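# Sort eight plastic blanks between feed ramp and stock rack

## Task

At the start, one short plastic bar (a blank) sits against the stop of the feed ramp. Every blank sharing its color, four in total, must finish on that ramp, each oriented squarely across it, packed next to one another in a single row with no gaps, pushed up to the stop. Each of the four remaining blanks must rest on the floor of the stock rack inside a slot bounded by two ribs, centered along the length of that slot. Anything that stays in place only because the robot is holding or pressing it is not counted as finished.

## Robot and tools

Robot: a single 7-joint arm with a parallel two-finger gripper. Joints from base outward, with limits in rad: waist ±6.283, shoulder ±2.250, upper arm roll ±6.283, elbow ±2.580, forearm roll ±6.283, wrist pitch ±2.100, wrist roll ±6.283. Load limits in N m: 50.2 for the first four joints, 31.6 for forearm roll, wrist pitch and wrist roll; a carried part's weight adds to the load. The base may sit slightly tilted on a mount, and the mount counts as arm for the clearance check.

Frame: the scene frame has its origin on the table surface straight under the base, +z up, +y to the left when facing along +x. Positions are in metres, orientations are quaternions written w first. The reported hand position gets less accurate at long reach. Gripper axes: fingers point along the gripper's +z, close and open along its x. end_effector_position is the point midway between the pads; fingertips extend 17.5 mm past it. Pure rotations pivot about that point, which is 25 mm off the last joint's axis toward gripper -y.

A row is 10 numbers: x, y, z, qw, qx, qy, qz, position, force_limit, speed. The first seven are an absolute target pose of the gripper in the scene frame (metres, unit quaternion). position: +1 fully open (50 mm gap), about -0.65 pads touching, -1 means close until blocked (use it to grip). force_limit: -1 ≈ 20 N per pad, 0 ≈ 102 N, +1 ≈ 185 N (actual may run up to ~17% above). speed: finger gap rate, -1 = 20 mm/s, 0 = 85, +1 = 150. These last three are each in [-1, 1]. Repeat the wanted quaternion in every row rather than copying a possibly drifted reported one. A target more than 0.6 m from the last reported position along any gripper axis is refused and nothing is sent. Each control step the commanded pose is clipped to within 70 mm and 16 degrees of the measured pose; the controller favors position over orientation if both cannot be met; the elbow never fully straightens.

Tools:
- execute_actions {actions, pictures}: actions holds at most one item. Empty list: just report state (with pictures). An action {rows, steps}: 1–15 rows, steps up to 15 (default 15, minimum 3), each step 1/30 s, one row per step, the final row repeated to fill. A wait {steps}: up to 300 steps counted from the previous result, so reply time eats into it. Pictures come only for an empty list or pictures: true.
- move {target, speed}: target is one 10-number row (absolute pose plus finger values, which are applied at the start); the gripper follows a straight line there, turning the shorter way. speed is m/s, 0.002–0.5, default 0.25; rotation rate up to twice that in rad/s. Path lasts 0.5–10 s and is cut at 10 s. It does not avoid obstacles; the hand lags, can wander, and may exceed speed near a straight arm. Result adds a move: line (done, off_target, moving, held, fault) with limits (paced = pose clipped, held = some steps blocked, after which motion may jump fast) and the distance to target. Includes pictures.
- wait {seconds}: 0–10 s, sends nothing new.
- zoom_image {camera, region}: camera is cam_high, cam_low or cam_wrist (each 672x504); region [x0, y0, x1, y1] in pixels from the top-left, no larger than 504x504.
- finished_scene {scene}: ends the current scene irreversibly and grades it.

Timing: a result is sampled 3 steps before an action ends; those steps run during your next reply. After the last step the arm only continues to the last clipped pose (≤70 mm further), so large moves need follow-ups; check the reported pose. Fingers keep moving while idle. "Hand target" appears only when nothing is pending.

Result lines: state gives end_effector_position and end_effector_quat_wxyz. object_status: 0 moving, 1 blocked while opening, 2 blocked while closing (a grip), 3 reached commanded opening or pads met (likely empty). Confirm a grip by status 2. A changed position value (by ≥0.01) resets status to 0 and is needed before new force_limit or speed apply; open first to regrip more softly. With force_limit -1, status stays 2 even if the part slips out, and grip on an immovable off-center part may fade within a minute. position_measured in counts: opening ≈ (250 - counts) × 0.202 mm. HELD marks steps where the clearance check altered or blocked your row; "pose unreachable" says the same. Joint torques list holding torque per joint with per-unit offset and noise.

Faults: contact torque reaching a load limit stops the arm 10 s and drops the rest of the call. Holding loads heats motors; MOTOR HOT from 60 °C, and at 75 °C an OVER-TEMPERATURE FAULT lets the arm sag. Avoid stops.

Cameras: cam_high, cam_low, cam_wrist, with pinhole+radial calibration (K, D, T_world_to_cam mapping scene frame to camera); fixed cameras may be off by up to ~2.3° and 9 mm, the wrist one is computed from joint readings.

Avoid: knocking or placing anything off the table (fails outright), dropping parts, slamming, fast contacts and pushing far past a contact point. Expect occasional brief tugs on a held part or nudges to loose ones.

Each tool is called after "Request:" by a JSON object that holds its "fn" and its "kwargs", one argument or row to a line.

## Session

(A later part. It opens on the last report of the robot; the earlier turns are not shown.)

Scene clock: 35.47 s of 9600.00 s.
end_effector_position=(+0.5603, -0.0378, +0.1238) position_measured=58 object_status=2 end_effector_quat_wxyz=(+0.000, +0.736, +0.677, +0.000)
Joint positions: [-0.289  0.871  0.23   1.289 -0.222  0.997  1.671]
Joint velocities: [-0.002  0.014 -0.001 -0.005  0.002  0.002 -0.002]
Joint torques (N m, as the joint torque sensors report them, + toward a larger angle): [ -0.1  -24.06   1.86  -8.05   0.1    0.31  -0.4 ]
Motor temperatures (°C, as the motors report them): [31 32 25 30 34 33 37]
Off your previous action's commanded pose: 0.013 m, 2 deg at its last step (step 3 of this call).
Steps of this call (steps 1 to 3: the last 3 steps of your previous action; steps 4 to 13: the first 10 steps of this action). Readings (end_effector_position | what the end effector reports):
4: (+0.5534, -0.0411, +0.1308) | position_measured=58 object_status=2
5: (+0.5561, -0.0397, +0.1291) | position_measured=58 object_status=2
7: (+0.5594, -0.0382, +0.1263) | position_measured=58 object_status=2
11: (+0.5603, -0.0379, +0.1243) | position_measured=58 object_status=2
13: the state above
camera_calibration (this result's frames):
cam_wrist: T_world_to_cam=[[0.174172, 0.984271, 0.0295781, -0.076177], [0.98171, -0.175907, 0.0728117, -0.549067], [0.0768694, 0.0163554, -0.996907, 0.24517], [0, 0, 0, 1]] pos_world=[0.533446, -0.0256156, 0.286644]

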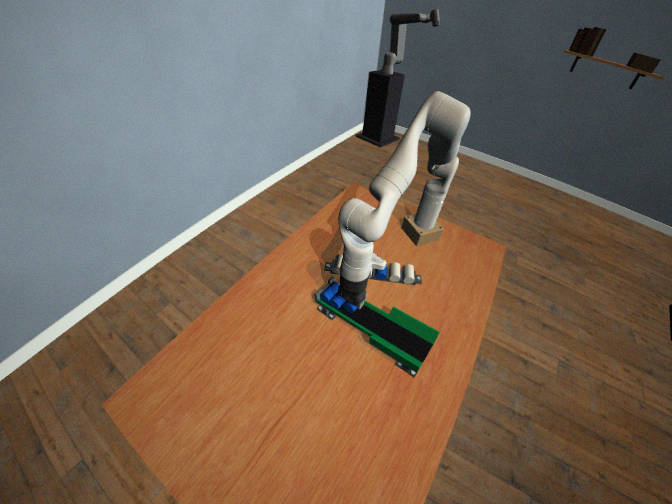

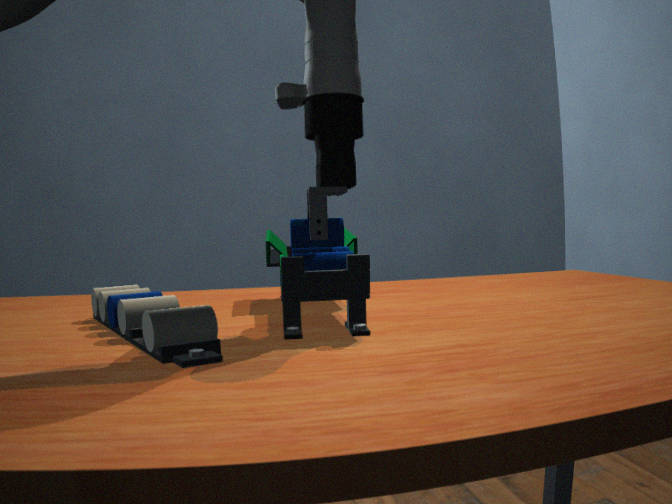

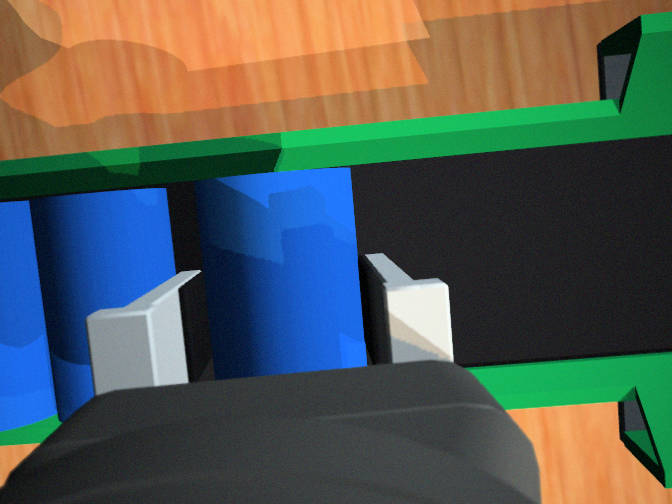

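Request:
{"fn": "execute_actions", "kwargs": {
  "actions": [
    {"rows":[[0.5599,-0.0377,0.1226,0,0.7361,0.6769,0,-1,-0.5,-0.4],[0.5598,-0.0377,0.1216,0,0.7361,0.6769,0,-1,-0.5,-0.4],[0.5598,-0.0377,0.1199,0,0.7361,0.6769,0,-1,-0.5,-0.4],[0.5598,-0.0377,0.1176,0,0.7361,0.6769,0,-1,-0.5,-0.4],[0.5598,-0.0377,0.1148,0,0.7361,0.6769,0,-1,-0.5,-0.4],[0.5598,-0.0377,0.1118,0,0.7361,0.6769,0,-1,-0.5,-0.4],[0.5598,-0.0377,0.1086,0,0.7361,0.6769,0,-1,-0.5,-0.4],[0.5598,-0.0377,0.1054,0,0.7361,0.6769,0,-1,-0.5,-0.4],[0.5598,-0.0377,0.1024,0,0.7361,0.6769,0,-1,-0.5,-0.4],[0.5598,-0.0377,0.0996,0,0.7361,0.6769,0,-1,-0.5,-0.4],[0.5598,-0.0377,0.0973,0,0.7361,0.6769,0,-1,-0.5,-0.4],[0.5598,-0.0377,0.0956,0,0.7361,0.6769,0,-1,-0.5,-0.4],[0.5598,-0.0377,0.0946,0,0.7361,0.6769,0,-1,-0.5,-0.4],[0.5598,-0.0377,0.0942,0,0.7361,0.6769,0,-1,-0.5,-0.4]],"steps":15}
  ]
}}

Request:
{"fn": "execute_actions", "kwargs": {
  "actions": [
    {"rows":[[0.5598,-0.0377,0.0942,0,0.7361,0.6769,0,-1,-0.5,-0.4]],"steps":8}
  ],
  "pictures": true
}}

Scene clock: 37.07 s of 9600.00 s.
end_effector_position=(+0.5597, -0.0377, +0.1002) position_measured=58 object_status=2 end_effector_quat_wxyz=(-0.000, +0.736, +0.677, -0.000)
Joint positions: [-0.287  0.904  0.223  1.306 -0.228  0.95   1.677]
Joint velocities: [ 0.009  0.106 -0.025  0.048 -0.023 -0.153  0.017]
Joint torques (N m, as the joint torque sensors report them, + toward a larger angle): [ -0.05 -25.01   2.63  -8.11   0.18   0.02  -0.03]
Motor temperatures (°C, as the motors report them): [31 32 25 30 34 33 37]
Off your previous action's commanded pose: 0.000 m, 0 deg at its last step (step 3 of this call).
Steps of this call (steps 1 to 3: the last 3 steps of your previous action; steps 4 to 36: nothing new was sent; steps 37 to 48: the first 12 steps of this action). Readings (end_effector_position | what the end effector reports):
37: (+0.5601, -0.0377, +0.1230) | position_measured=58 object_status=2
38: (+0.5600, -0.0377, +0.1227) | position_measured=58 object_status=2
40: (+0.5599, -0.0378, +0.1208) | position_measured=58 object_status=2
44: (+0.5598, -0.0378, +0.1117) | position_measured=58 object_status=2
48: the state above

Scene clock: 37.33 s of 9600.00 s.
end_effector_position=(+0.5599, -0.0376, +0.0943) position_measured=58 object_status=2 end_effector_quat_wxyz=(+0.000, +0.736, +0.677, +0.000)
Joint positions: [-0.286  0.913  0.221  1.309 -0.23   0.937  1.678]
Joint velocities: [ 0.001  0.001  0.001 -0.001  0.001 -0.001 -0.   ]
Joint torques (N m, as the joint torque sensors report them, + toward a larger angle): [ -0.33 -24.37   2.24  -8.09   0.22   0.01   0.  ]
Motor temperatures (°C, as the motors report them): [31 32 25 30 34 33 37]
Off your previous action's commanded pose: 0.001 m, 0 deg at its last step (step 3 of this call).
Steps of this call (steps 1 to 3: the last 3 steps of your previous action; steps 4 to 8: the first 5 steps of this action). Readings (end_effector_position | what the end effector reports):
4: (+0.5598, -0.0375, +0.0948) | position_measured=58 object_status=2
5: (+0.5598, -0.0375, +0.0946) | position_measured=58 object_status=2
7: (+0.5598, -0.0376, +0.0944) | position_measured=58 object_status=2
8: the state above
camera_calibration (this result's frames):
cam_wrist: T_world_to_cam=[[0.173827, 0.984337, 0.0294145, -0.075173], [0.98186, -0.175532, 0.0716834, -0.546439], [0.0757238, 0.0164204, -0.996994, 0.216469], [0, 0, 0, 1]] pos_world=[0.533202, -0.0254765, 0.2572]

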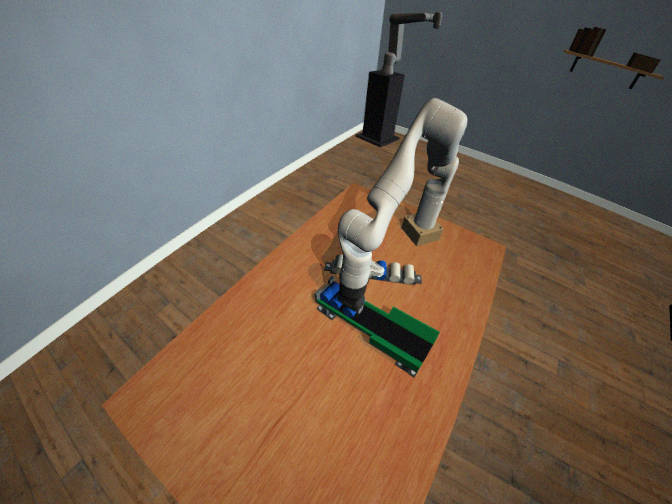

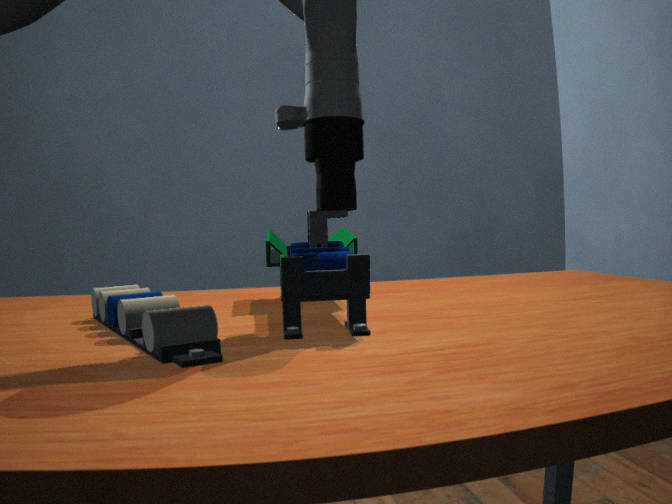

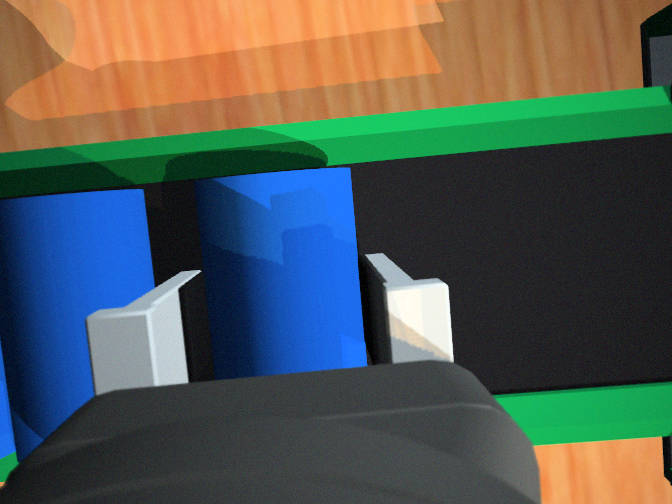

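Request:
{"fn": "execute_actions", "kwargs": {
  "actions": [
    {"rows":[[0.5598,-0.0377,0.0939,0,0.7361,0.6769,0,-1,-0.5,-0.4],[0.5598,-0.0377,0.0936,0,0.7361,0.6769,0,-1,-0.5,-0.4],[0.5598,-0.0377,0.0935,0,0.7361,0.6769,0,-1,-0.5,-0.4],[0.5598,-0.0377,0.0935,0,0.7361,0.6769,0,-1,-0.5,-0.4],[0.5598,-0.0377,0.0935,0,0.7361,0.6769,0,1,-0.5,-0.6],[0.5598,-0.0377,0.0935,0,0.7361,0.6769,0,1,-0.5,-0.6],[0.5598,-0.0377,0.0935,0,0.7361,0.6769,0,1,-0.5,-0.6],[0.5598,-0.0377,0.0935,0,0.7361,0.6769,0,1,-0.5,-0.6],[0.5598,-0.0377,0.0935,0,0.7361,0.6769,0,1,-0.5,-0.6],[0.5598,-0.0377,0.0935,0,0.7361,0.6769,0,1,-0.5,-0.6],[0.5598,-0.0377,0.0935,0,0.7361,0.6769,0,1,-0.5,-0.6],[0.5598,-0.0377,0.0935,0,0.7361,0.6769,0,1,-0.5,-0.6],[0.5598,-0.0377,0.0938,0,0.7361,0.6769,0,1,-0.5,-0.6],[0.5598,-0.0377,0.0945,0,0.7361,0.6769,0,1,-0.5,-0.6],[0.5598,-0.0377,0.0955,0,0.7361,0.6769,0,1,-0.5,-0.6]],"steps":15}
  ]
}}

Request:
{"fn": "execute_actions", "kwargs": {
  "actions": [
    {"rows":[[0.5598,-0.0377,0.0970,0,0.7361,0.6769,0,1,-0.5,-0.6],[0.5598,-0.0377,0.0991,0,0.7361,0.6769,0,1,-0.5,-0.6],[0.5598,-0.0377,0.1017,0,0.7361,0.6769,0,1,-0.5,-0.6],[0.5598,-0.0377,0.1046,0,0.7361,0.6769,0,1,-0.5,-0.6],[0.5598,-0.0377,0.1078,0,0.7361,0.6769,0,1,-0.5,-0.6],[0.5598,-0.0377,0.1111,0,0.7361,0.6769,0,1,-0.5,-0.6],[0.5598,-0.0377,0.1144,0,0.7361,0.6769,0,1,-0.5,-0.6],[0.5598,-0.0377,0.1176,0,0.7361,0.6769,0,1,-0.5,-0.6],[0.5598,-0.0377,0.1205,0,0.7361,0.6769,0,1,-0.5,-0.6],[0.5594,-0.0377,0.1231,0,0.7357,0.6773,0,1,-0.5,-0.6],[0.5580,-0.0378,0.1252,0,0.7348,0.6783,0,1,-0.5,-0.6],[0.5558,-0.0379,0.1267,0,0.7331,0.6801,0,1,-0.5,-0.6],[0.5528,-0.0380,0.1277,0,0.7308,0.6826,0,1,-0.5,-0.6],[0.5489,-0.0382,0.1280,0,0.7278,0.6858,0,1,-0.5,-0.6],[0.5442,-0.0383,0.1280,0,0.7242,0.6896,0,1,-0.5,-0.6]],"steps":15}
  ],
  "pictures": true
}}

Request:
{"fn": "execute_actions", "kwargs": {
  "actions": [
    {"rows":[[0.5387,-0.0386,0.1280,0,0.7199,0.6940,0,0.9,-0.5,-0.6],[0.5325,-0.0388,0.1280,0,0.7151,0.6990,0,0.9,-0.5,-0.6],[0.5256,-0.0391,0.1280,0,0.7097,0.7045,0,0.9,-0.5,-0.6],[0.5181,-0.0394,0.1280,0,0.7038,0.7104,0,0.9,-0.5,-0.6],[0.5101,-0.0398,0.1280,0,0.6973,0.7168,0,0.9,-0.5,-0.6],[0.5015,-0.0401,0.1280,0,0.6904,0.7234,0,0.9,-0.5,-0.6],[0.4924,-0.0405,0.1280,0,0.6830,0.7304,0,0.9,-0.5,-0.6],[0.4830,-0.0409,0.1280,0,0.6752,0.7376,0,0.9,-0.5,-0.6],[0.4733,-0.0413,0.1280,0,0.6672,0.7449,0,0.9,-0.5,-0.6],[0.4634,-0.0417,0.1280,0,0.6588,0.7523,0,0.9,-0.5,-0.6],[0.4533,-0.0421,0.1278,0,0.6504,0.7596,0,0.9,-0.5,-0.6],[0.4432,-0.0426,0.1272,0,0.6416,0.7670,0,0.9,-0.5,-0.6],[0.4330,-0.0430,0.1263,0,0.6328,0.7743,0,0.9,-0.5,-0.6],[0.4229,-0.0434,0.1250,0,0.6240,0.7814,0,0.9,-0.5,-0.6],[0.4130,-0.0438,0.1233,0,0.6153,0.7883,0,0.9,-0.5,-0.6]],"steps":15}
  ]
}}

Request:
{"fn": "execute_actions", "kwargs": {
  "actions": [
    {"rows":[[0.4033,-0.0442,0.1213,0,0.6067,0.7949,0,0.9,-0.5,-0.6],[0.3939,-0.0446,0.1189,0,0.5983,0.8013,0,0.9,-0.5,-0.6],[0.3848,-0.0450,0.1163,0,0.5902,0.8073,0,0.9,-0.5,-0.6],[0.3762,-0.0453,0.1133,0,0.5824,0.8129,0,0.9,-0.5,-0.6],[0.3682,-0.0457,0.1101,0,0.5750,0.8181,0,0.9,-0.5,-0.6],[0.3607,-0.0460,0.1067,0,0.5681,0.8229,0,0.9,-0.5,-0.6],[0.3538,-0.0463,0.1031,0,0.5618,0.8273,0,0.9,-0.5,-0.6],[0.3476,-0.0465,0.0993,0,0.5560,0.8312,0,0.9,-0.5,-0.6],[0.3421,-0.0468,0.0953,0,0.5509,0.8346,0,0.9,-0.5,-0.6],[0.3374,-0.0469,0.0913,0,0.5465,0.8374,0,0.9,-0.5,-0.6],[0.3335,-0.0471,0.0872,0,0.5429,0.8398,0,0.9,-0.5,-0.6],[0.3305,-0.0472,0.0834,0,0.5399,0.8417,0,0.9,-0.5,-0.6],[0.3283,-0.0473,0.0799,0,0.5379,0.8430,0,0.9,-0.5,-0.6],[0.3269,-0.0474,0.0768,0,0.5366,0.8438,0,0.9,-0.5,-0.6],[0.3265,-0.0474,0.0741,0,0.5362,0.8441,0,0.9,-0.5,-0.6]],"steps":15}
  ]
}}

Request:
{"fn": "execute_actions", "kwargs": {
  "actions": [
    {"rows":[[0.3265,-0.0474,0.0718,0,0.5362,0.8441,0,0.9,-0.5,-0.6],[0.3265,-0.0474,0.0699,0,0.5362,0.8441,0,0.9,-0.5,-0.6],[0.3265,-0.0474,0.0684,0,0.5362,0.8441,0,0.9,-0.5,-0.6],[0.3265,-0.0474,0.0674,0,0.5362,0.8441,0,0.9,-0.5,-0.6],[0.3265,-0.0474,0.0670,0,0.5362,0.8441,0,0.9,-0.5,-0.6]],"steps":12}
  ],
  "pictures": true
}}

Scene clock: 38.67 s of 9600.00 s.
end_effector_position=(+0.5598, -0.0377, +0.0936) position_measured=4 object_status=0 end_effector_quat_wxyz=(+0.000, +0.736, +0.677, +0.000)
Joint positions: [-0.286  0.914  0.22   1.31  -0.23   0.936  1.678]
Joint velocities: [ 0.     0.001 -0.     0.    -0.    -0.    -0.   ]
Joint torques (N m, as the joint torque sensors report them, + toward a larger angle): [ -0.29 -23.94   1.85  -7.66   0.32   0.12  -0.06]
Motor temperatures (°C, as the motors report them): [31 32 25 30 34 33 37]
Off your previous action's commanded pose: 0.000 m, 0 deg at its last step (step 3 of this call).
Steps of this call (steps 1 to 3: the last 3 steps of your previous action; steps 4 to 28: nothing new was sent; steps 29 to 40: the first 12 steps of this action). Readings (end_effector_position | what the end effector reports):
29: (+0.5598, -0.0377, +0.0942) | position_measured=58 object_status=2
30: (+0.5598, -0.0377, +0.0942) | position_measured=58 object_status=2
32: (+0.5599, -0.0377, +0.0942) | position_measured=58 object_status=2
36: (+0.5600, -0.0377, +0.0938) | position_measured=30 object_status=0
40: the state above

Scene clock: 39.17 s of 9600.00 s.
end_effector_position=(+0.5590, -0.0378, +0.1225) position_measured=3 object_status=3 end_effector_quat_wxyz=(+0.000, +0.735, +0.678, +0.000)
Joint positions: [-0.289  0.871  0.229  1.296 -0.222  0.992  1.674]
Joint velocities: [-0.006 -0.162  0.004  0.087  0.035  0.063  0.053]
Joint torques (N m, as the joint torque sensors report them, + toward a larger angle): [  0.02 -23.21   1.79  -7.43   0.42   0.2    0.17]
Motor temperatures (°C, as the motors report them): [31 32 25 30 34 33 37]
Off your previous action's commanded pose: 0.001 m, 0 deg at its last step (step 3 of this call).
Steps of this call (steps 1 to 3: the last 3 steps of your previous action; steps 4 to 15: the first 12 steps of this action). Readings (end_effector_position | what the end effector reports):
4: (+0.5598, -0.0377, +0.0950) | position_measured=3 object_status=0
5: (+0.5598, -0.0377, +0.0962) | position_measured=3 object_status=0
7: (+0.5598, -0.0376, +0.0998) | position_measured=3 object_status=3
11: (+0.5598, -0.0376, +0.1109) | position_measured=3 object_status=3
15: the state above
camera_calibration (this result's frames):
cam_wrist: T_world_to_cam=[[0.172138, 0.984632, 0.0294599, -0.0747511], [0.982104, -0.173863, 0.0724144, -0.547777], [0.0764235, 0.0164674, -0.996939, 0.244233], [0, 0, 0, 1]] pos_world=[0.532176, -0.0256577, 0.285355]

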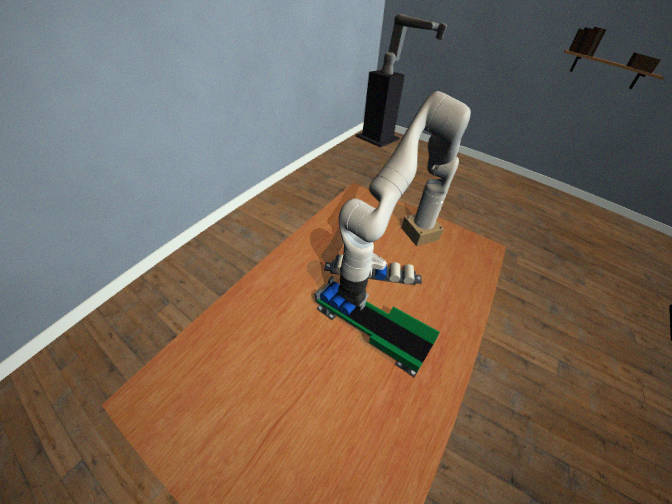

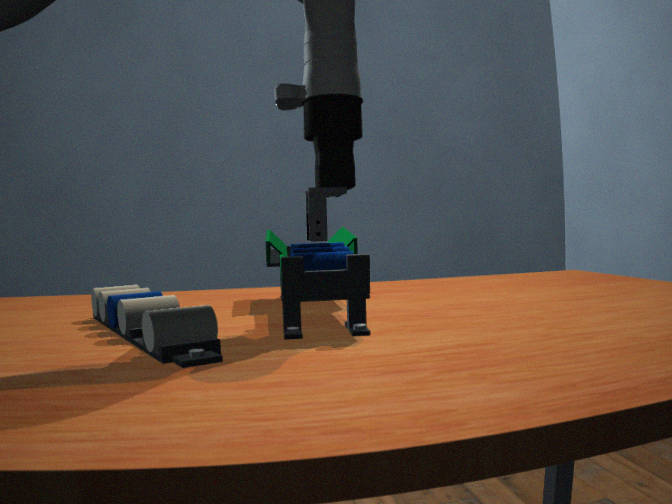

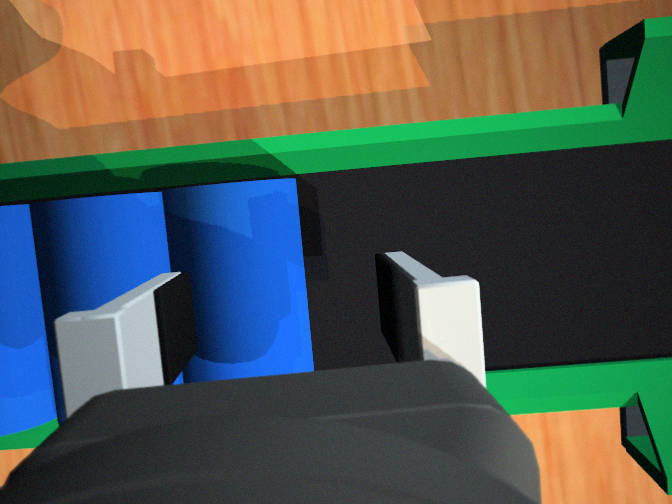

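Scene clock: 39.67 s of 9600.00 s.
end_effector_position=(+0.4838, -0.0404, +0.1276) position_measured=18 object_status=3 end_effector_quat_wxyz=(-0.006, +0.676, +0.737, -0.007)
Joint positions: [-0.287  0.73   0.191  1.58  -0.178  0.86   1.836]
Joint velocities: [ 0.025 -0.401 -0.126  0.899  0.139 -0.444  0.522]
Joint torques (N m, as the joint torque sensors report them, + toward a larger angle): [ -0.49 -21.14   1.66  -6.7    0.14  -0.06  -0.07]
Motor temperatures (°C, as the motors report them): [31 32 25 30 34 33 37]
Off your previous action's commanded pose: 0.009 m, 1 deg at its last step (step 3 of this call).
Steps of this call (steps 1 to 3: the last 3 steps of your previous action; steps 4 to 15: the first 12 steps of this action). Readings (end_effector_position | what the end effector reports):
4: (+0.5507, -0.0382, +0.1278) | position_measured=8 object_status=0
5: (+0.5473, -0.0383, +0.1282) | position_measured=16 object_status=0
7: (+0.5387, -0.0385, +0.1285) | position_measured=18 object_status=0
11: (+0.5149, -0.0393, +0.1283) | position_measured=18 object_status=0
15: the state above

Scene clock: 40.17 s of 9600.00 s.
end_effector_position=(+0.3522, -0.0460, +0.1003) position_measured=18 object_status=3 end_effector_quat_wxyz=(-0.011, +0.562, +0.827, -0.012)
Joint positions: [-0.246  0.581  0.105  2.054 -0.117  0.536  2.097]
Joint velocities: [ 0.157 -0.028 -0.211  0.801  0.054 -0.837  0.429]
Joint torques (N m, as the joint torque sensors report them, + toward a larger angle): [  0.19 -14.22   0.83  -4.76   0.16  -0.34  -0.07]
Motor temperatures (°C, as the motors report them): [31 32 25 30 34 33 37]
Off your previous action's commanded pose: 0.044 m, 6 deg at its last step (step 3 of this call).
Steps of this call (steps 1 to 3: the last 3 steps of your previous action; steps 4 to 15: the first 12 steps of this action). Readings (end_effector_position | what the end effector reports):
4: (+0.4478, -0.0421, +0.1254) | position_measured=18 object_status=3
5: (+0.4384, -0.0425, +0.1244) | position_measured=18 object_status=3
7: (+0.4196, -0.0433, +0.1216) | position_measured=18 object_status=3
11: (+0.3831, -0.0447, +0.1129) | position_measured=18 object_status=3
15: the state above

Scene clock: 40.57 s of 9600.00 s.
end_effector_position=(+0.3271, -0.0467, +0.0675) position_measured=18 object_status=3 end_effector_quat_wxyz=(+0.000, +0.535, +0.845, +0.000)
Joint positions: [-0.199  0.619  0.05   2.186 -0.124  0.331  2.174]
Joint velocities: [ 0.016  0.013 -0.005  0.006 -0.007 -0.019  0.008]
Joint torques (N m, as the joint torque sensors report them, + toward a larger angle): [ -0.27 -15.25   0.24  -3.49   0.3    0.12   0.06]
Motor temperatures (°C, as the motors report them): [31 32 25 30 34 33 37]
Off your previous action's commanded pose: 0.018 m, 2 deg at its last step (step 3 of this call).
Steps of this call (steps 1 to 3: the last 3 steps of your previous action; steps 4 to 12: the first 9 steps of this action). Readings (end_effector_position | what the end effector reports):
4: (+0.3324, -0.0469, +0.0852) | position_measured=18 object_status=3
5: (+0.3295, -0.0471, +0.0806) | position_measured=18 object_status=3
7: (+0.3261, -0.0470, +0.0724) | position_measured=18 object_status=3
11: (+0.3270, -0.0466, +0.0677) | position_measured=18 object_status=3
12: the state above
camera_calibration (this result's frames):
cam_wrist: T_world_to_cam=[[-0.342561, 0.939045, 0.029108, 0.1418], [0.937684, 0.339813, 0.0726296, -0.279101], [0.0583111, 0.0521742, -0.996934, 0.214848], [0, 0, 0, 1]] pos_world=[0.297756, -0.0495236, 0.230333]

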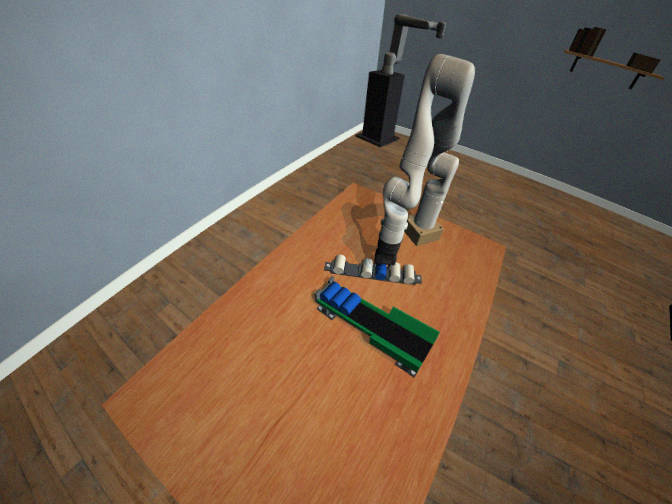

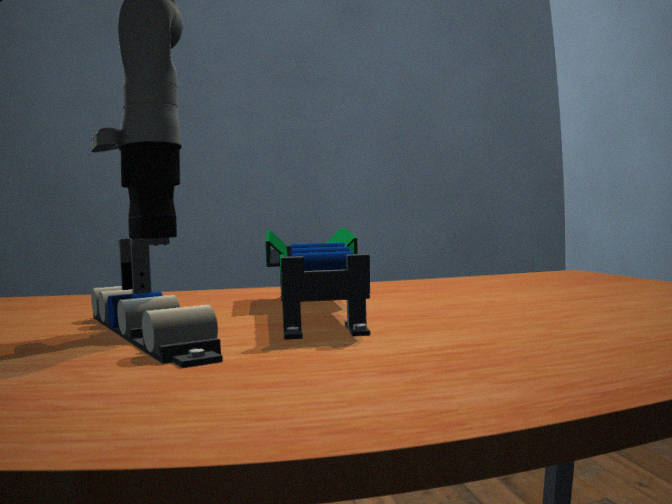

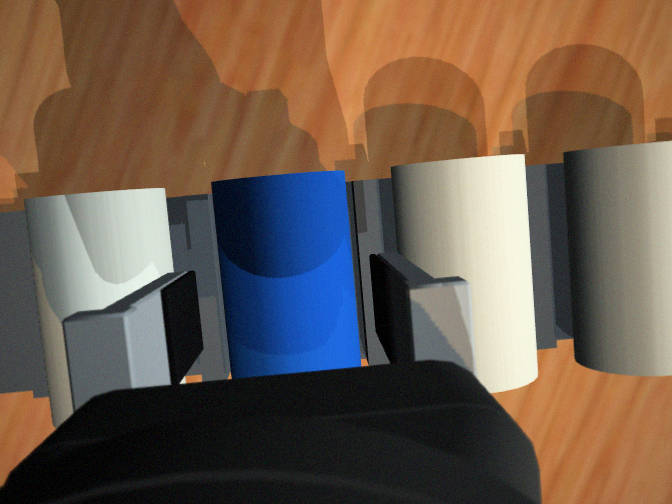

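Request:
{"fn": "execute_actions", "kwargs": {
  "actions": [
    {"rows":[[0.3265,-0.0474,0.0666,0,0.5362,0.8441,0,0.9,-0.5,-0.6],[0.3265,-0.0474,0.0656,0,0.5362,0.8441,0,0.9,-0.5,-0.6],[0.3265,-0.0474,0.0638,0,0.5362,0.8441,0,0.9,-0.5,-0.6],[0.3265,-0.0474,0.0616,0,0.5362,0.8441,0,0.9,-0.5,-0.6],[0.3265,-0.0474,0.0588,0,0.5362,0.8441,0,0.9,-0.5,-0.6],[0.3265,-0.0474,0.0558,0,0.5362,0.8441,0,0.9,-0.5,-0.6],[0.3265,-0.0474,0.0526,0,0.5362,0.8441,0,0.9,-0.5,-0.6],[0.3265,-0.0474,0.0493,0,0.5362,0.8441,0,0.9,-0.5,-0.6],[0.3265,-0.0474,0.0463,0,0.5362,0.8441,0,0.9,-0.5,-0.6],[0.3265,-0.0474,0.0435,0,0.5362,0.8441,0,0.9,-0.5,-0.6],[0.3265,-0.0474,0.0413,0,0.5362,0.8441,0,0.9,-0.5,-0.6],[0.3265,-0.0474,0.0395,0,0.5362,0.8441,0,0.9,-0.5,-0.6],[0.3265,-0.0474,0.0385,0,0.5362,0.8441,0,0.9,-0.5,-0.6],[0.3265,-0.0474,0.0381,0,0.5362,0.8441,0,0.9,-0.5,-0.6]],"steps":15}
  ]
}}

Request:
{"fn": "execute_actions", "kwargs": {
  "actions": [
    {"rows":[[0.3265,-0.0474,0.0381,0,0.5362,0.8441,0,0.9,-0.5,-0.6],[0.3265,-0.0474,0.0381,0,0.5362,0.8441,0,0.9,-0.5,-0.6],[0.3265,-0.0474,0.0381,0,0.5362,0.8441,0,-1,-0.5,-0.4]],"steps":13}
  ]
}}

Request:
{"fn": "execute_actions", "kwargs": {
  "actions": [
    {"rows":[[0.3265,-0.0474,0.0385,0,0.5362,0.8441,0,-1,-0.5,-0.4],[0.3265,-0.0474,0.0398,0,0.5362,0.8441,0,-1,-0.5,-0.4],[0.3265,-0.0474,0.0419,0,0.5362,0.8441,0,-1,-0.5,-0.4],[0.3265,-0.0474,0.0448,0,0.5362,0.8441,0,-1,-0.5,-0.4],[0.3265,-0.0474,0.0484,0,0.5362,0.8441,0,-1,-0.5,-0.4],[0.3265,-0.0474,0.0527,0,0.5362,0.8441,0,-1,-0.5,-0.4],[0.3265,-0.0474,0.0576,0,0.5362,0.8441,0,-1,-0.5,-0.4],[0.3265,-0.0474,0.0631,0,0.5362,0.8441,0,-1,-0.5,-0.4],[0.3265,-0.0474,0.0689,0,0.5362,0.8441,0,-1,-0.5,-0.4],[0.3265,-0.0474,0.0751,0,0.5362,0.8441,0,-1,-0.5,-0.4],[0.3269,-0.0473,0.0815,0,0.5366,0.8438,0,-1,-0.5,-0.4],[0.3283,-0.0470,0.0881,0,0.5379,0.8430,0,-1,-0.5,-0.4],[0.3305,-0.0466,0.0946,0,0.5399,0.8417,0,-1,-0.5,-0.4],[0.3336,-0.0459,0.1010,0,0.5429,0.8398,0,-1,-0.5,-0.4],[0.3376,-0.0451,0.1072,0,0.5465,0.8374,0,-1,-0.5,-0.4]],"steps":15}
  ]
}}

Request:
{"fn": "execute_actions", "kwargs": {
  "actions": [
    {"rows":[[0.3423,-0.0441,0.1130,0,0.5509,0.8346,0,-1,-0.5,-0.4],[0.3479,-0.0429,0.1185,0,0.5560,0.8312,0,-1,-0.5,-0.4],[0.3541,-0.0416,0.1234,0,0.5618,0.8273,0,-1,-0.5,-0.4],[0.3611,-0.0402,0.1277,0,0.5681,0.8229,0,-1,-0.5,-0.4],[0.3687,-0.0386,0.1313,0,0.5750,0.8181,0,-1,-0.5,-0.4],[0.3769,-0.0369,0.1342,0,0.5824,0.8129,0,-1,-0.5,-0.4],[0.3856,-0.0351,0.1363,0,0.5902,0.8073,0,-1,-0.5,-0.4],[0.3947,-0.0332,0.1376,0,0.5983,0.8013,0,-1,-0.5,-0.4],[0.4042,-0.0312,0.1380,0,0.6067,0.7949,0,-1,-0.5,-0.4],[0.4141,-0.0291,0.1380,0,0.6153,0.7883,0,-1,-0.5,-0.4],[0.4241,-0.0270,0.1380,0,0.6240,0.7814,0,-1,-0.5,-0.4],[0.4343,-0.0249,0.1380,0,0.6328,0.7743,0,-1,-0.5,-0.4],[0.4447,-0.0228,0.1380,0,0.6416,0.7670,0,-1,-0.5,-0.4],[0.4550,-0.0206,0.1380,0,0.6504,0.7596,0,-1,-0.5,-0.4],[0.4652,-0.0185,0.1380,0,0.6588,0.7523,0,-1,-0.5,-0.4]],"steps":15}
  ]
}}

Request:
{"fn": "execute_actions", "kwargs": {
  "actions": [
    {"rows":[[0.4752,-0.0164,0.1380,0,0.6672,0.7449,0,-1,-0.5,-0.4],[0.4851,-0.0143,0.1380,0,0.6752,0.7376,0,-1,-0.5,-0.4],[0.4946,-0.0123,0.1380,0,0.6830,0.7304,0,-1,-0.5,-0.4],[0.5037,-0.0104,0.1380,0,0.6904,0.7234,0,-1,-0.5,-0.4],[0.5124,-0.0086,0.1380,0,0.6973,0.7168,0,-1,-0.5,-0.4],[0.5206,-0.0069,0.1379,0,0.7038,0.7104,0,-1,-0.5,-0.4],[0.5282,-0.0053,0.1375,0,0.7097,0.7045,0,-1,-0.5,-0.4],[0.5352,-0.0039,0.1368,0,0.7151,0.6990,0,-1,-0.5,-0.4],[0.5414,-0.0026,0.1360,0,0.7199,0.6940,0,-1,-0.5,-0.4],[0.5470,-0.0014,0.1350,0,0.7242,0.6896,0,-1,-0.5,-0.4],[0.5517,-0.0004,0.1339,0,0.7278,0.6858,0,-1,-0.5,-0.4],[0.5557,0.0004,0.1327,0,0.7308,0.6826,0,-1,-0.5,-0.4],[0.5588,0.0011,0.1315,0,0.7331,0.6801,0,-1,-0.5,-0.4],[0.5610,0.0015,0.1304,0,0.7348,0.6783,0,-1,-0.5,-0.4],[0.5624,0.0018,0.1293,0,0.7357,0.6773,0,-1,-0.5,-0.4]],"steps":15}
  ]
}}

Request:
{"fn": "execute_actions", "kwargs": {
  "actions": [
    {"rows":[[0.5628,0.0019,0.1285,0,0.7361,0.6769,0,-1,-0.5,-0.4],[0.5628,0.0019,0.1278,0,0.7361,0.6769,0,-1,-0.5,-0.4],[0.5628,0.0019,0.1273,0,0.7361,0.6769,0,-1,-0.5,-0.4],[0.5628,0.0019,0.1270,0,0.7361,0.6769,0,-1,-0.5,-0.4]],"steps":13}
  ],
  "pictures": true
}}

Scene clock: 43.13 s of 9600.00 s.
end_effector_position=(+0.3263, -0.0474, +0.0452) position_measured=18 object_status=3 end_effector_quat_wxyz=(-0.000, +0.536, +0.844, -0.000)
Joint positions: [-0.187  0.682  0.037  2.193 -0.13   0.264  2.18 ]
Joint velocities: [ 0.032  0.208 -0.051  0.016 -0.02  -0.238  0.017]
Joint torques (N m, as the joint torque sensors report them, + toward a larger angle): [ -0.09 -16.15   0.52  -3.07   0.     0.07   0.13]
Motor temperatures (°C, as the motors report them): [31 32 25 30 34 33 37]
Off your previous action's commanded pose: 0.001 m, 0 deg at its last step (step 3 of this call).
Steps of this call (steps 1 to 3: the last 3 steps of your previous action; steps 4 to 65: nothing new was sent; steps 66 to 77: the first 12 steps of this action). Readings (end_effector_position | what the end effector reports):
66: (+0.3265, -0.0473, +0.0669) | position_measured=18 object_status=3
67: (+0.3265, -0.0473, +0.0666) | position_measured=18 object_status=3
69: (+0.3262, -0.0475, +0.0646) | position_measured=18 object_status=3
73: (+0.3260, -0.0475, +0.0562) | position_measured=18 object_status=3
77: the state above

Scene clock: 43.57 s of 9600.00 s.
end_effector_position=(+0.3268, -0.0473, +0.0384) position_measured=58 object_status=0 end_effector_quat_wxyz=(+0.000, +0.536, +0.844, +0.000)
Joint positions: [-0.184  0.701  0.032  2.194 -0.132  0.242  2.182]
Joint velocities: [ 0.    -0.     0.    -0.002 -0.    -0.001  0.   ]
Joint torques (N m, as the joint torque sensors report them, + toward a larger angle): [ -0.31 -15.45   0.59  -2.34   0.04   0.03   0.03]
Motor temperatures (°C, as the motors report them): [31 32 25 30 34 33 37]
Off your previous action's commanded pose: 0.002 m, 0 deg at its last step (step 3 of this call).
Steps of this call (steps 1 to 3: the last 3 steps of your previous action; steps 4 to 13: the first 10 steps of this action). Readings (end_effector_position | what the end effector reports):
4: (+0.3271, -0.0472, +0.0393) | position_measured=18 object_status=3
5: (+0.3271, -0.0472, +0.0390) | position_measured=18 object_status=3
7: (+0.3270, -0.0473, +0.0386) | position_measured=35 object_status=0
11: (+0.3268, -0.0473, +0.0384) | position_measured=58 object_status=0
13: the state above

Scene clock: 44.07 s of 9600.00 s.
end_effector_position=(+0.3270, -0.0472, +0.0698) position_measured=58 object_status=2 end_effector_quat_wxyz=(+0.001, +0.536, +0.844, +0.001)
Joint positions: [-0.198  0.613  0.051  2.187 -0.124  0.335  2.175]
Joint velocities: [-0.079 -0.426  0.107 -0.073  0.044  0.506 -0.054]
Joint torques (N m, as the joint torque sensors report them, + toward a larger angle): [ -0.43 -16.69   0.59  -3.89  -0.07  -0.33  -0.01]
Motor temperatures (°C, as the motors report them): [31 32 25 30 34 33 37]
Off your previous action's commanded pose: 0.000 m, 0 deg at its last step (step 3 of this call).
Steps of this call (steps 1 to 3: the last 3 steps of your previous action; steps 4 to 15: the first 12 steps of this action). Readings (end_effector_position | what the end effector reports):
4: (+0.3268, -0.0473, +0.0384) | position_measured=58 object_status=2
5: (+0.3268, -0.0473, +0.0387) | position_measured=58 object_status=2
7: (+0.3269, -0.0473, +0.0409) | position_measured=58 object_status=2
11: (+0.3271, -0.0472, +0.0517) | position_measured=58 object_status=2
15: the state above

Scene clock: 44.57 s of 9600.00 s.
end_effector_position=(+0.3973, -0.0325, +0.1394) position_measured=58 object_status=2 end_effector_quat_wxyz=(+0.008, +0.599, +0.801, +0.010)
Joint positions: [-0.281  0.533  0.133  1.933 -0.142  0.653  2.006]
Joint velocities: [-0.183  0.289  0.159 -0.816 -0.122  0.471 -0.569]
Joint torques (N m, as the joint torque sensors report them, + toward a larger angle): [ -0.05 -14.68   0.31  -6.35   0.36  -0.05   0.06]
Motor temperatures (°C, as the motors report them): [31 32 25 30 34 33 37]
Off your previous action's commanded pose: 0.022 m, 1 deg at its last step (step 3 of this call).
Steps of this call (steps 1 to 3: the last 3 steps of your previous action; steps 4 to 15: the first 12 steps of this action). Readings (end_effector_position | what the end effector reports):
4: (+0.3312, -0.0459, +0.0930) | position_measured=58 object_status=2
5: (+0.3343, -0.0453, +0.0991) | position_measured=58 object_status=2
7: (+0.3421, -0.0438, +0.1098) | position_measured=58 object_status=2
11: (+0.3648, -0.0392, +0.1271) | position_measured=58 object_status=2
15: the state above

Scene clock: 45.07 s of 9600.00 s.
end_effector_position=(+0.5266, -0.0048, +0.1383) position_measured=58 object_status=2 end_effector_quat_wxyz=(+0.010, +0.708, +0.706, +0.014)
Joint positions: [-0.35   0.756  0.207  1.476 -0.204  0.888  1.697]
Joint velocities: [-0.073  0.468  0.127 -0.891 -0.091  0.476 -0.536]
Joint torques (N m, as the joint torque sensors report them, + toward a larger angle): [ -0.31 -21.7    1.64  -7.28   0.09  -0.23   0.03]
Motor temperatures (°C, as the motors report them): [31 32 25 30 34 33 37]
Off your previous action's commanded pose: 0.043 m, 6 deg at its last step (step 3 of this call).
Steps of this call (steps 1 to 3: the last 3 steps of your previous action; steps 4 to 15: the first 12 steps of this action). Readings (end_effector_position | what the end effector reports):
4: (+0.4314, -0.0250, +0.1397) | position_measured=58 object_status=2
5: (+0.4404, -0.0230, +0.1397) | position_measured=58 object_status=2
7: (+0.4588, -0.0190, +0.1399) | position_measured=58 object_status=2
11: (+0.4949, -0.0112, +0.1400) | position_measured=58 object_status=2
15: the state above

Scene clock: 45.50 s of 9600.00 s.
end_effector_position=(+0.5632, +0.0020, +0.1284) position_measured=58 object_status=2 end_effector_quat_wxyz=(+0.001, +0.736, +0.677, +0.001)
Joint positions: [-0.357  0.866  0.229  1.281 -0.219  1.009  1.601]
Joint velocities: [ 0.001  0.024 -0.    -0.015  0.001  0.011 -0.002]
Joint torques (N m, as the joint torque sensors report them, + toward a larger angle): [ -0.32 -24.4    2.29  -8.36   0.46   0.42   0.08]
Motor temperatures (°C, as the motors report them): [31 32 25 30 34 33 37]
Off your previous action's commanded pose: 0.018 m, 3 deg at its last step (step 3 of this call).
Steps of this call (steps 1 to 3: the last 3 steps of your previous action; steps 4 to 13: the first 10 steps of this action). Readings (end_effector_position | what the end effector reports):
4: (+0.5502, -0.0002, +0.1342) | position_measured=58 object_status=2
5: (+0.5542, +0.0006, +0.1330) | position_measured=58 object_status=2
7: (+0.5598, +0.0016, +0.1307) | position_measured=58 object_status=2
11: (+0.5631, +0.0020, +0.1289) | position_measured=58 object_status=2
13: the state above
camera_calibration (this result's frames):
cam_wrist: T_world_to_cam=[[0.174005, 0.984291, 0.0298895, -0.115925], [0.981664, -0.17578, 0.0737356, -0.545336], [0.0778313, 0.0165111, -0.99683, 0.2483], [0, 0, 0, 1]] pos_world=[0.536183, 0.0141452, 0.291189]

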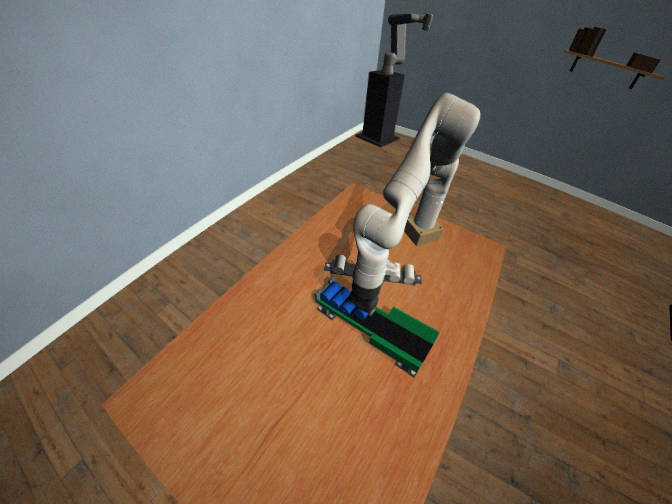

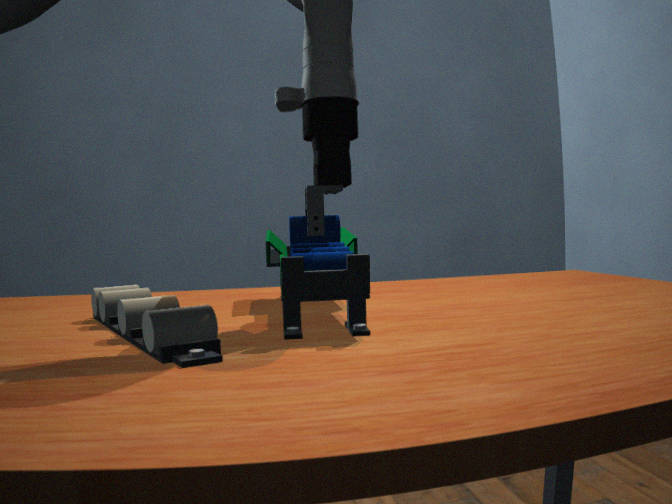

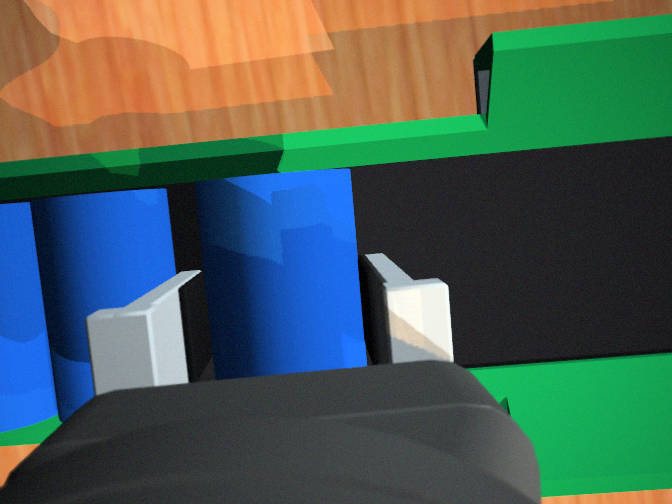

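Request:
{"fn": "execute_actions", "kwargs": {
  "actions": [
    {"rows":[[0.5629,0.0019,0.1266,0,0.7361,0.6769,0,-1,-0.5,-0.4],[0.5630,0.0019,0.1256,0,0.7361,0.6769,0,-1,-0.5,-0.4],[0.5630,0.0019,0.1238,0,0.7361,0.6769,0,-1,-0.5,-0.4],[0.5630,0.0019,0.1216,0,0.7361,0.6769,0,-1,-0.5,-0.4],[0.5630,0.0019,0.1188,0,0.7361,0.6769,0,-1,-0.5,-0.4],[0.5630,0.0019,0.1158,0,0.7361,0.6769,0,-1,-0.5,-0.4],[0.5630,0.0019,0.1126,0,0.7361,0.6769,0,-1,-0.5,-0.4],[0.5630,0.0019,0.1093,0,0.7361,0.6769,0,-1,-0.5,-0.4],[0.5630,0.0019,0.1063,0,0.7361,0.6769,0,-1,-0.5,-0.4],[0.5630,0.0019,0.1035,0,0.7361,0.6769,0,-1,-0.5,-0.4],[0.5630,0.0019,0.1013,0,0.7361,0.6769,0,-1,-0.5,-0.4],[0.5630,0.0019,0.0995,0,0.7361,0.6769,0,-1,-0.5,-0.4],[0.5630,0.0019,0.0985,0,0.7361,0.6769,0,-1,-0.5,-0.4],[0.5630,0.0019,0.0981,0,0.7361,0.6769,0,-1,-0.5,-0.4]],"steps":15}
  ]
}}

Request:
{"fn": "execute_actions", "kwargs": {
  "actions": [
    {"rows":[[0.5630,0.0019,0.0980,0,0.7361,0.6769,0,-1,-0.5,-0.4],[0.5630,0.0019,0.0980,0,0.7361,0.6769,0,-1,-0.5,-0.4],[0.5630,0.0019,0.0980,0,0.7361,0.6769,0,-1,-0.5,-0.4],[0.5630,0.0019,0.0980,0,0.7361,0.6769,0,-1,-0.5,-0.4],[0.5630,0.0019,0.0980,0,0.7361,0.6769,0,1,-0.5,-0.6],[0.5630,0.0019,0.0980,0,0.7361,0.6769,0,1,-0.5,-0.6],[0.5630,0.0019,0.0980,0,0.7361,0.6769,0,1,-0.5,-0.6],[0.5630,0.0019,0.0980,0,0.7361,0.6769,0,1,-0.5,-0.6],[0.5630,0.0019,0.0980,0,0.7361,0.6769,0,1,-0.5,-0.6],[0.5630,0.0019,0.0980,0,0.7361,0.6769,0,1,-0.5,-0.6],[0.5630,0.0019,0.0980,0,0.7361,0.6769,0,1,-0.5,-0.6],[0.5630,0.0019,0.0983,0,0.7361,0.6769,0,1,-0.5,-0.6],[0.5630,0.0019,0.0993,0,0.7361,0.6769,0,1,-0.5,-0.6],[0.5630,0.0019,0.1008,0,0.7361,0.6769,0,1,-0.5,-0.6],[0.5630,0.0019,0.1029,0,0.7361,0.6769,0,1,-0.5,-0.6]],"steps":15}
  ]
}}

Request:
{"fn": "execute_actions", "kwargs": {
  "actions": [
    {"rows":[[0.5630,0.0019,0.1055,0,0.7361,0.6769,0,1,-0.5,-0.6],[0.5630,0.0019,0.1084,0,0.7361,0.6769,0,1,-0.5,-0.6],[0.5630,0.0019,0.1116,0,0.7361,0.6769,0,1,-0.5,-0.6],[0.5630,0.0019,0.1149,0,0.7361,0.6769,0,1,-0.5,-0.6],[0.5630,0.0019,0.1184,0,0.7361,0.6769,0,1,-0.5,-0.6],[0.5630,0.0019,0.1220,0,0.7361,0.6769,0,1,-0.5,-0.6],[0.5630,0.0019,0.1255,0,0.7361,0.6769,0,1,-0.5,-0.6],[0.5630,0.0019,0.1288,0,0.7361,0.6769,0,1,-0.5,-0.6],[0.5630,0.0019,0.1318,0,0.7361,0.6769,0,1,-0.5,-0.6],[0.5630,0.0019,0.1344,0,0.7361,0.6769,0,1,-0.5,-0.6],[0.5630,0.0019,0.1365,0,0.7361,0.6769,0,1,-0.5,-0.6],[0.5630,0.0019,0.1381,0,0.7361,0.6769,0,1,-0.5,-0.6],[0.5630,0.0019,0.1392,0,0.7361,0.6769,0,1,-0.5,-0.6],[0.5630,0.0019,0.1398,0,0.7361,0.6769,0,1,-0.5,-0.6],[0.5630,0.0019,0.1400,0,0.7361,0.6769,0,1,-0.5,-0.6]],"steps":15}
  ]
}}

Request:
{"fn": "execute_actions", "kwargs": {
  "actions": []
}}

Scene clock: 46.47 s of 9600.00 s.
end_effector_position=(+0.5629, +0.0019, +0.1041) position_measured=58 object_status=2 end_effector_quat_wxyz=(-0.000, +0.736, +0.677, -0.000)
Joint positions: [-0.354  0.901  0.222  1.296 -0.225  0.962  1.606]
Joint velocities: [ 0.008  0.104 -0.024  0.048 -0.021 -0.153  0.017]
Joint torques (N m, as the joint torque sensors report them, + toward a larger angle): [ -0.35 -25.19   2.18  -8.32  -0.03   0.32  -0.07]
Motor temperatures (°C, as the motors report them): [31 32 25 30 34 33 37]
Off your previous action's commanded pose: 0.001 m, 0 deg at its last step (step 3 of this call).
Steps of this call (steps 1 to 3: the last 3 steps of your previous action; steps 4 to 17: nothing new was sent; steps 18 to 29: the first 12 steps of this action). Readings (end_effector_position | what the end effector reports):
18: (+0.5629, +0.0019, +0.1270) | position_measured=58 object_status=2
19: (+0.5629, +0.0018, +0.1267) | position_measured=58 object_status=2
21: (+0.5630, +0.0018, +0.1248) | position_measured=58 object_status=2
25: (+0.5630, +0.0018, +0.1157) | position_measured=58 object_status=2
29: the state above

Scene clock: 46.97 s of 9600.00 s.
end_effector_position=(+0.5630, +0.0018, +0.0981) position_measured=4 object_status=0 end_effector_quat_wxyz=(+0.000, +0.736, +0.677, +0.000)
Joint positions: [-0.353  0.91   0.221  1.3   -0.227  0.949  1.607]
Joint velocities: [ 0.    -0.003  0.001 -0.002  0.002  0.008 -0.001]
Joint torques (N m, as the joint torque sensors report them, + toward a larger angle): [ -0.01 -24.69   2.13  -8.11   0.36   0.06  -0.12]
Motor temperatures (°C, as the motors report them): [31 32 25 30 34 33 37]
Off your previous action's commanded pose: 0.001 m, 0 deg at its last step (step 3 of this call).
Steps of this call (steps 1 to 3: the last 3 steps of your previous action; steps 4 to 15: the first 12 steps of this action). Readings (end_effector_position | what the end effector reports):
4: (+0.5629, +0.0021, +0.0987) | position_measured=58 object_status=2
5: (+0.5630, +0.0021, +0.0985) | position_measured=58 object_status=2
7: (+0.5632, +0.0020, +0.0985) | position_measured=58 object_status=2
11: (+0.5631, +0.0019, +0.0982) | position_measured=30 object_status=0
15: the state above

Scene clock: 47.47 s of 9600.00 s.
end_effector_position=(+0.5630, +0.0018, +0.1337) position_measured=3 object_status=3 end_effector_quat_wxyz=(+0.000, +0.736, +0.677, +0.000)
Joint positions: [-0.357  0.86   0.231  1.274 -0.217  1.023  1.599]
Joint velocities: [-0.006 -0.093  0.022 -0.065  0.018  0.158 -0.017]
Joint torques (N m, as the joint torque sensors report them, + toward a larger angle): [ -0.2  -23.61   2.36  -8.24   0.23   0.17  -0.32]
Motor temperatures (°C, as the motors report them): [31 32 25 30 34 33 37]
Off your previous action's commanded pose: 0.003 m, 0 deg at its last step (step 3 of this call).
Steps of this call (steps 1 to 3: the last 3 steps of your previous action; steps 4 to 15: the first 12 steps of this action). Readings (end_effector_position | what the end effector reports):
4: (+0.5630, +0.0020, +0.1016) | position_measured=3 object_status=0
5: (+0.5629, +0.0020, +0.1036) | position_measured=3 object_status=0
7: (+0.5630, +0.0020, +0.1086) | position_measured=3 object_status=3
11: (+0.5630, +0.0019, +0.1215) | position_measured=3 object_status=3
15: the state above

Scene clock: 47.57 s of 9600.00 s.
end_effector_position=(+0.5630, +0.0017, +0.1386) position_measured=3 object_status=3 end_effector_quat_wxyz=(+0.000, +0.736, +0.677, -0.000)
Joint positions: [-0.357  0.854  0.233  1.27  -0.216  1.034  1.598]
Joint velocities: [-0.002 -0.033  0.008 -0.025  0.008  0.057 -0.006]
Joint torques (N m, as the joint torque sensors report them, + toward a larger angle): [  0.08 -22.82   1.98  -7.97   0.07  -0.08  -0.19]
Motor temperatures (°C, as the motors report them): [31 32 25 30 34 33 37]
Hand target: +0.563, +0.002, +0.140; +0.000, +0.736, +0.677, -0.000
Off the commanded pose: 0.001 m, 0 deg.
Kept back: nothing.
Steps of this call (steps 1 to 3: the last 3 steps of your previous action). Readings (end_effector_position | what the end effector reports):
1: (+0.5630, +0.0018, +0.1359) | position_measured=3 object_status=3
2: (+0.5630, +0.0017, +0.1375) | position_measured=3 object_status=3
3: the state above
camera_calibration (this result's frames):
cam_wrist: T_world_to_cam=[[0.174446, 0.984236, 0.0291309, -0.116082], [0.981761, -0.176126, 0.0715911, -0.54569], [0.0755933, 0.0161108, -0.997009, 0.259788], [0, 0, 0, 1]] pos_world=[0.536349, 0.0139567, 0.301459]

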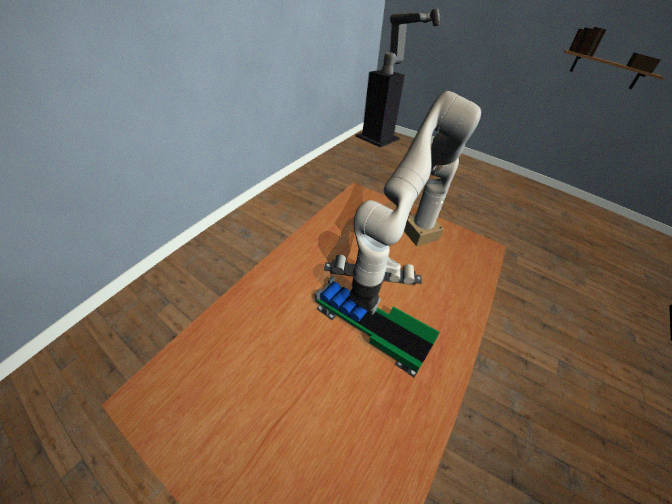

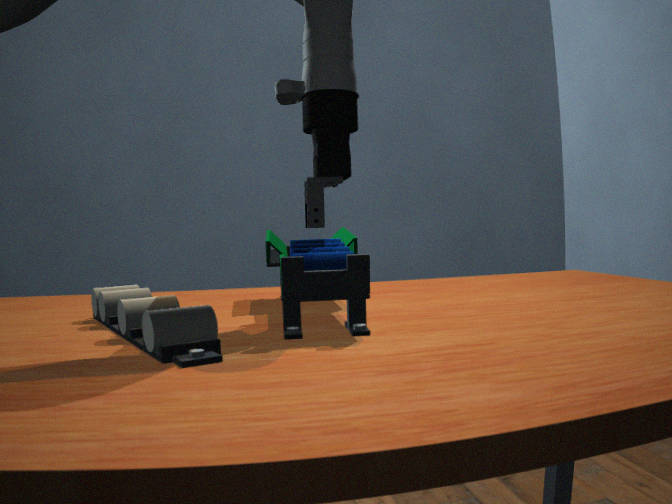

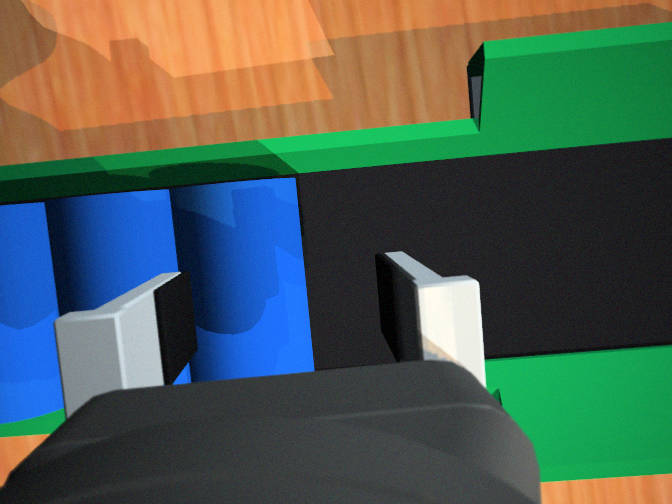

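Request:
{"fn": "zoom_image", "kwargs": {
  "camera": "cam_low",
  "region": [70, 220, 390, 380]
}}

Request:
{"fn": "zoom_image", "kwargs": {
  "camera": "cam_high",
  "region": [300, 240, 440, 340]
}}

Region (70, 220, 390, 380) of cam_low's 672x504 image, scaled by 1.575, with more detail than that image has.

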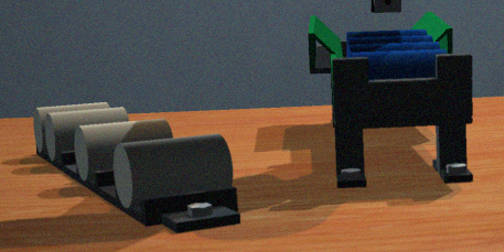

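Region (300, 240, 440, 340) of cam_high's 672x504 image, scaled by 3.600, with more detail than that image has; it fills the top 360 rows of this view, and the rest is white.

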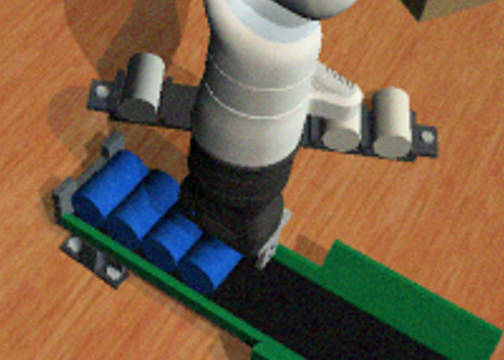

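Request:
{"fn": "finished_scene", "kwargs": {
  "scene": 2
}}

The scene is finished: the task was done.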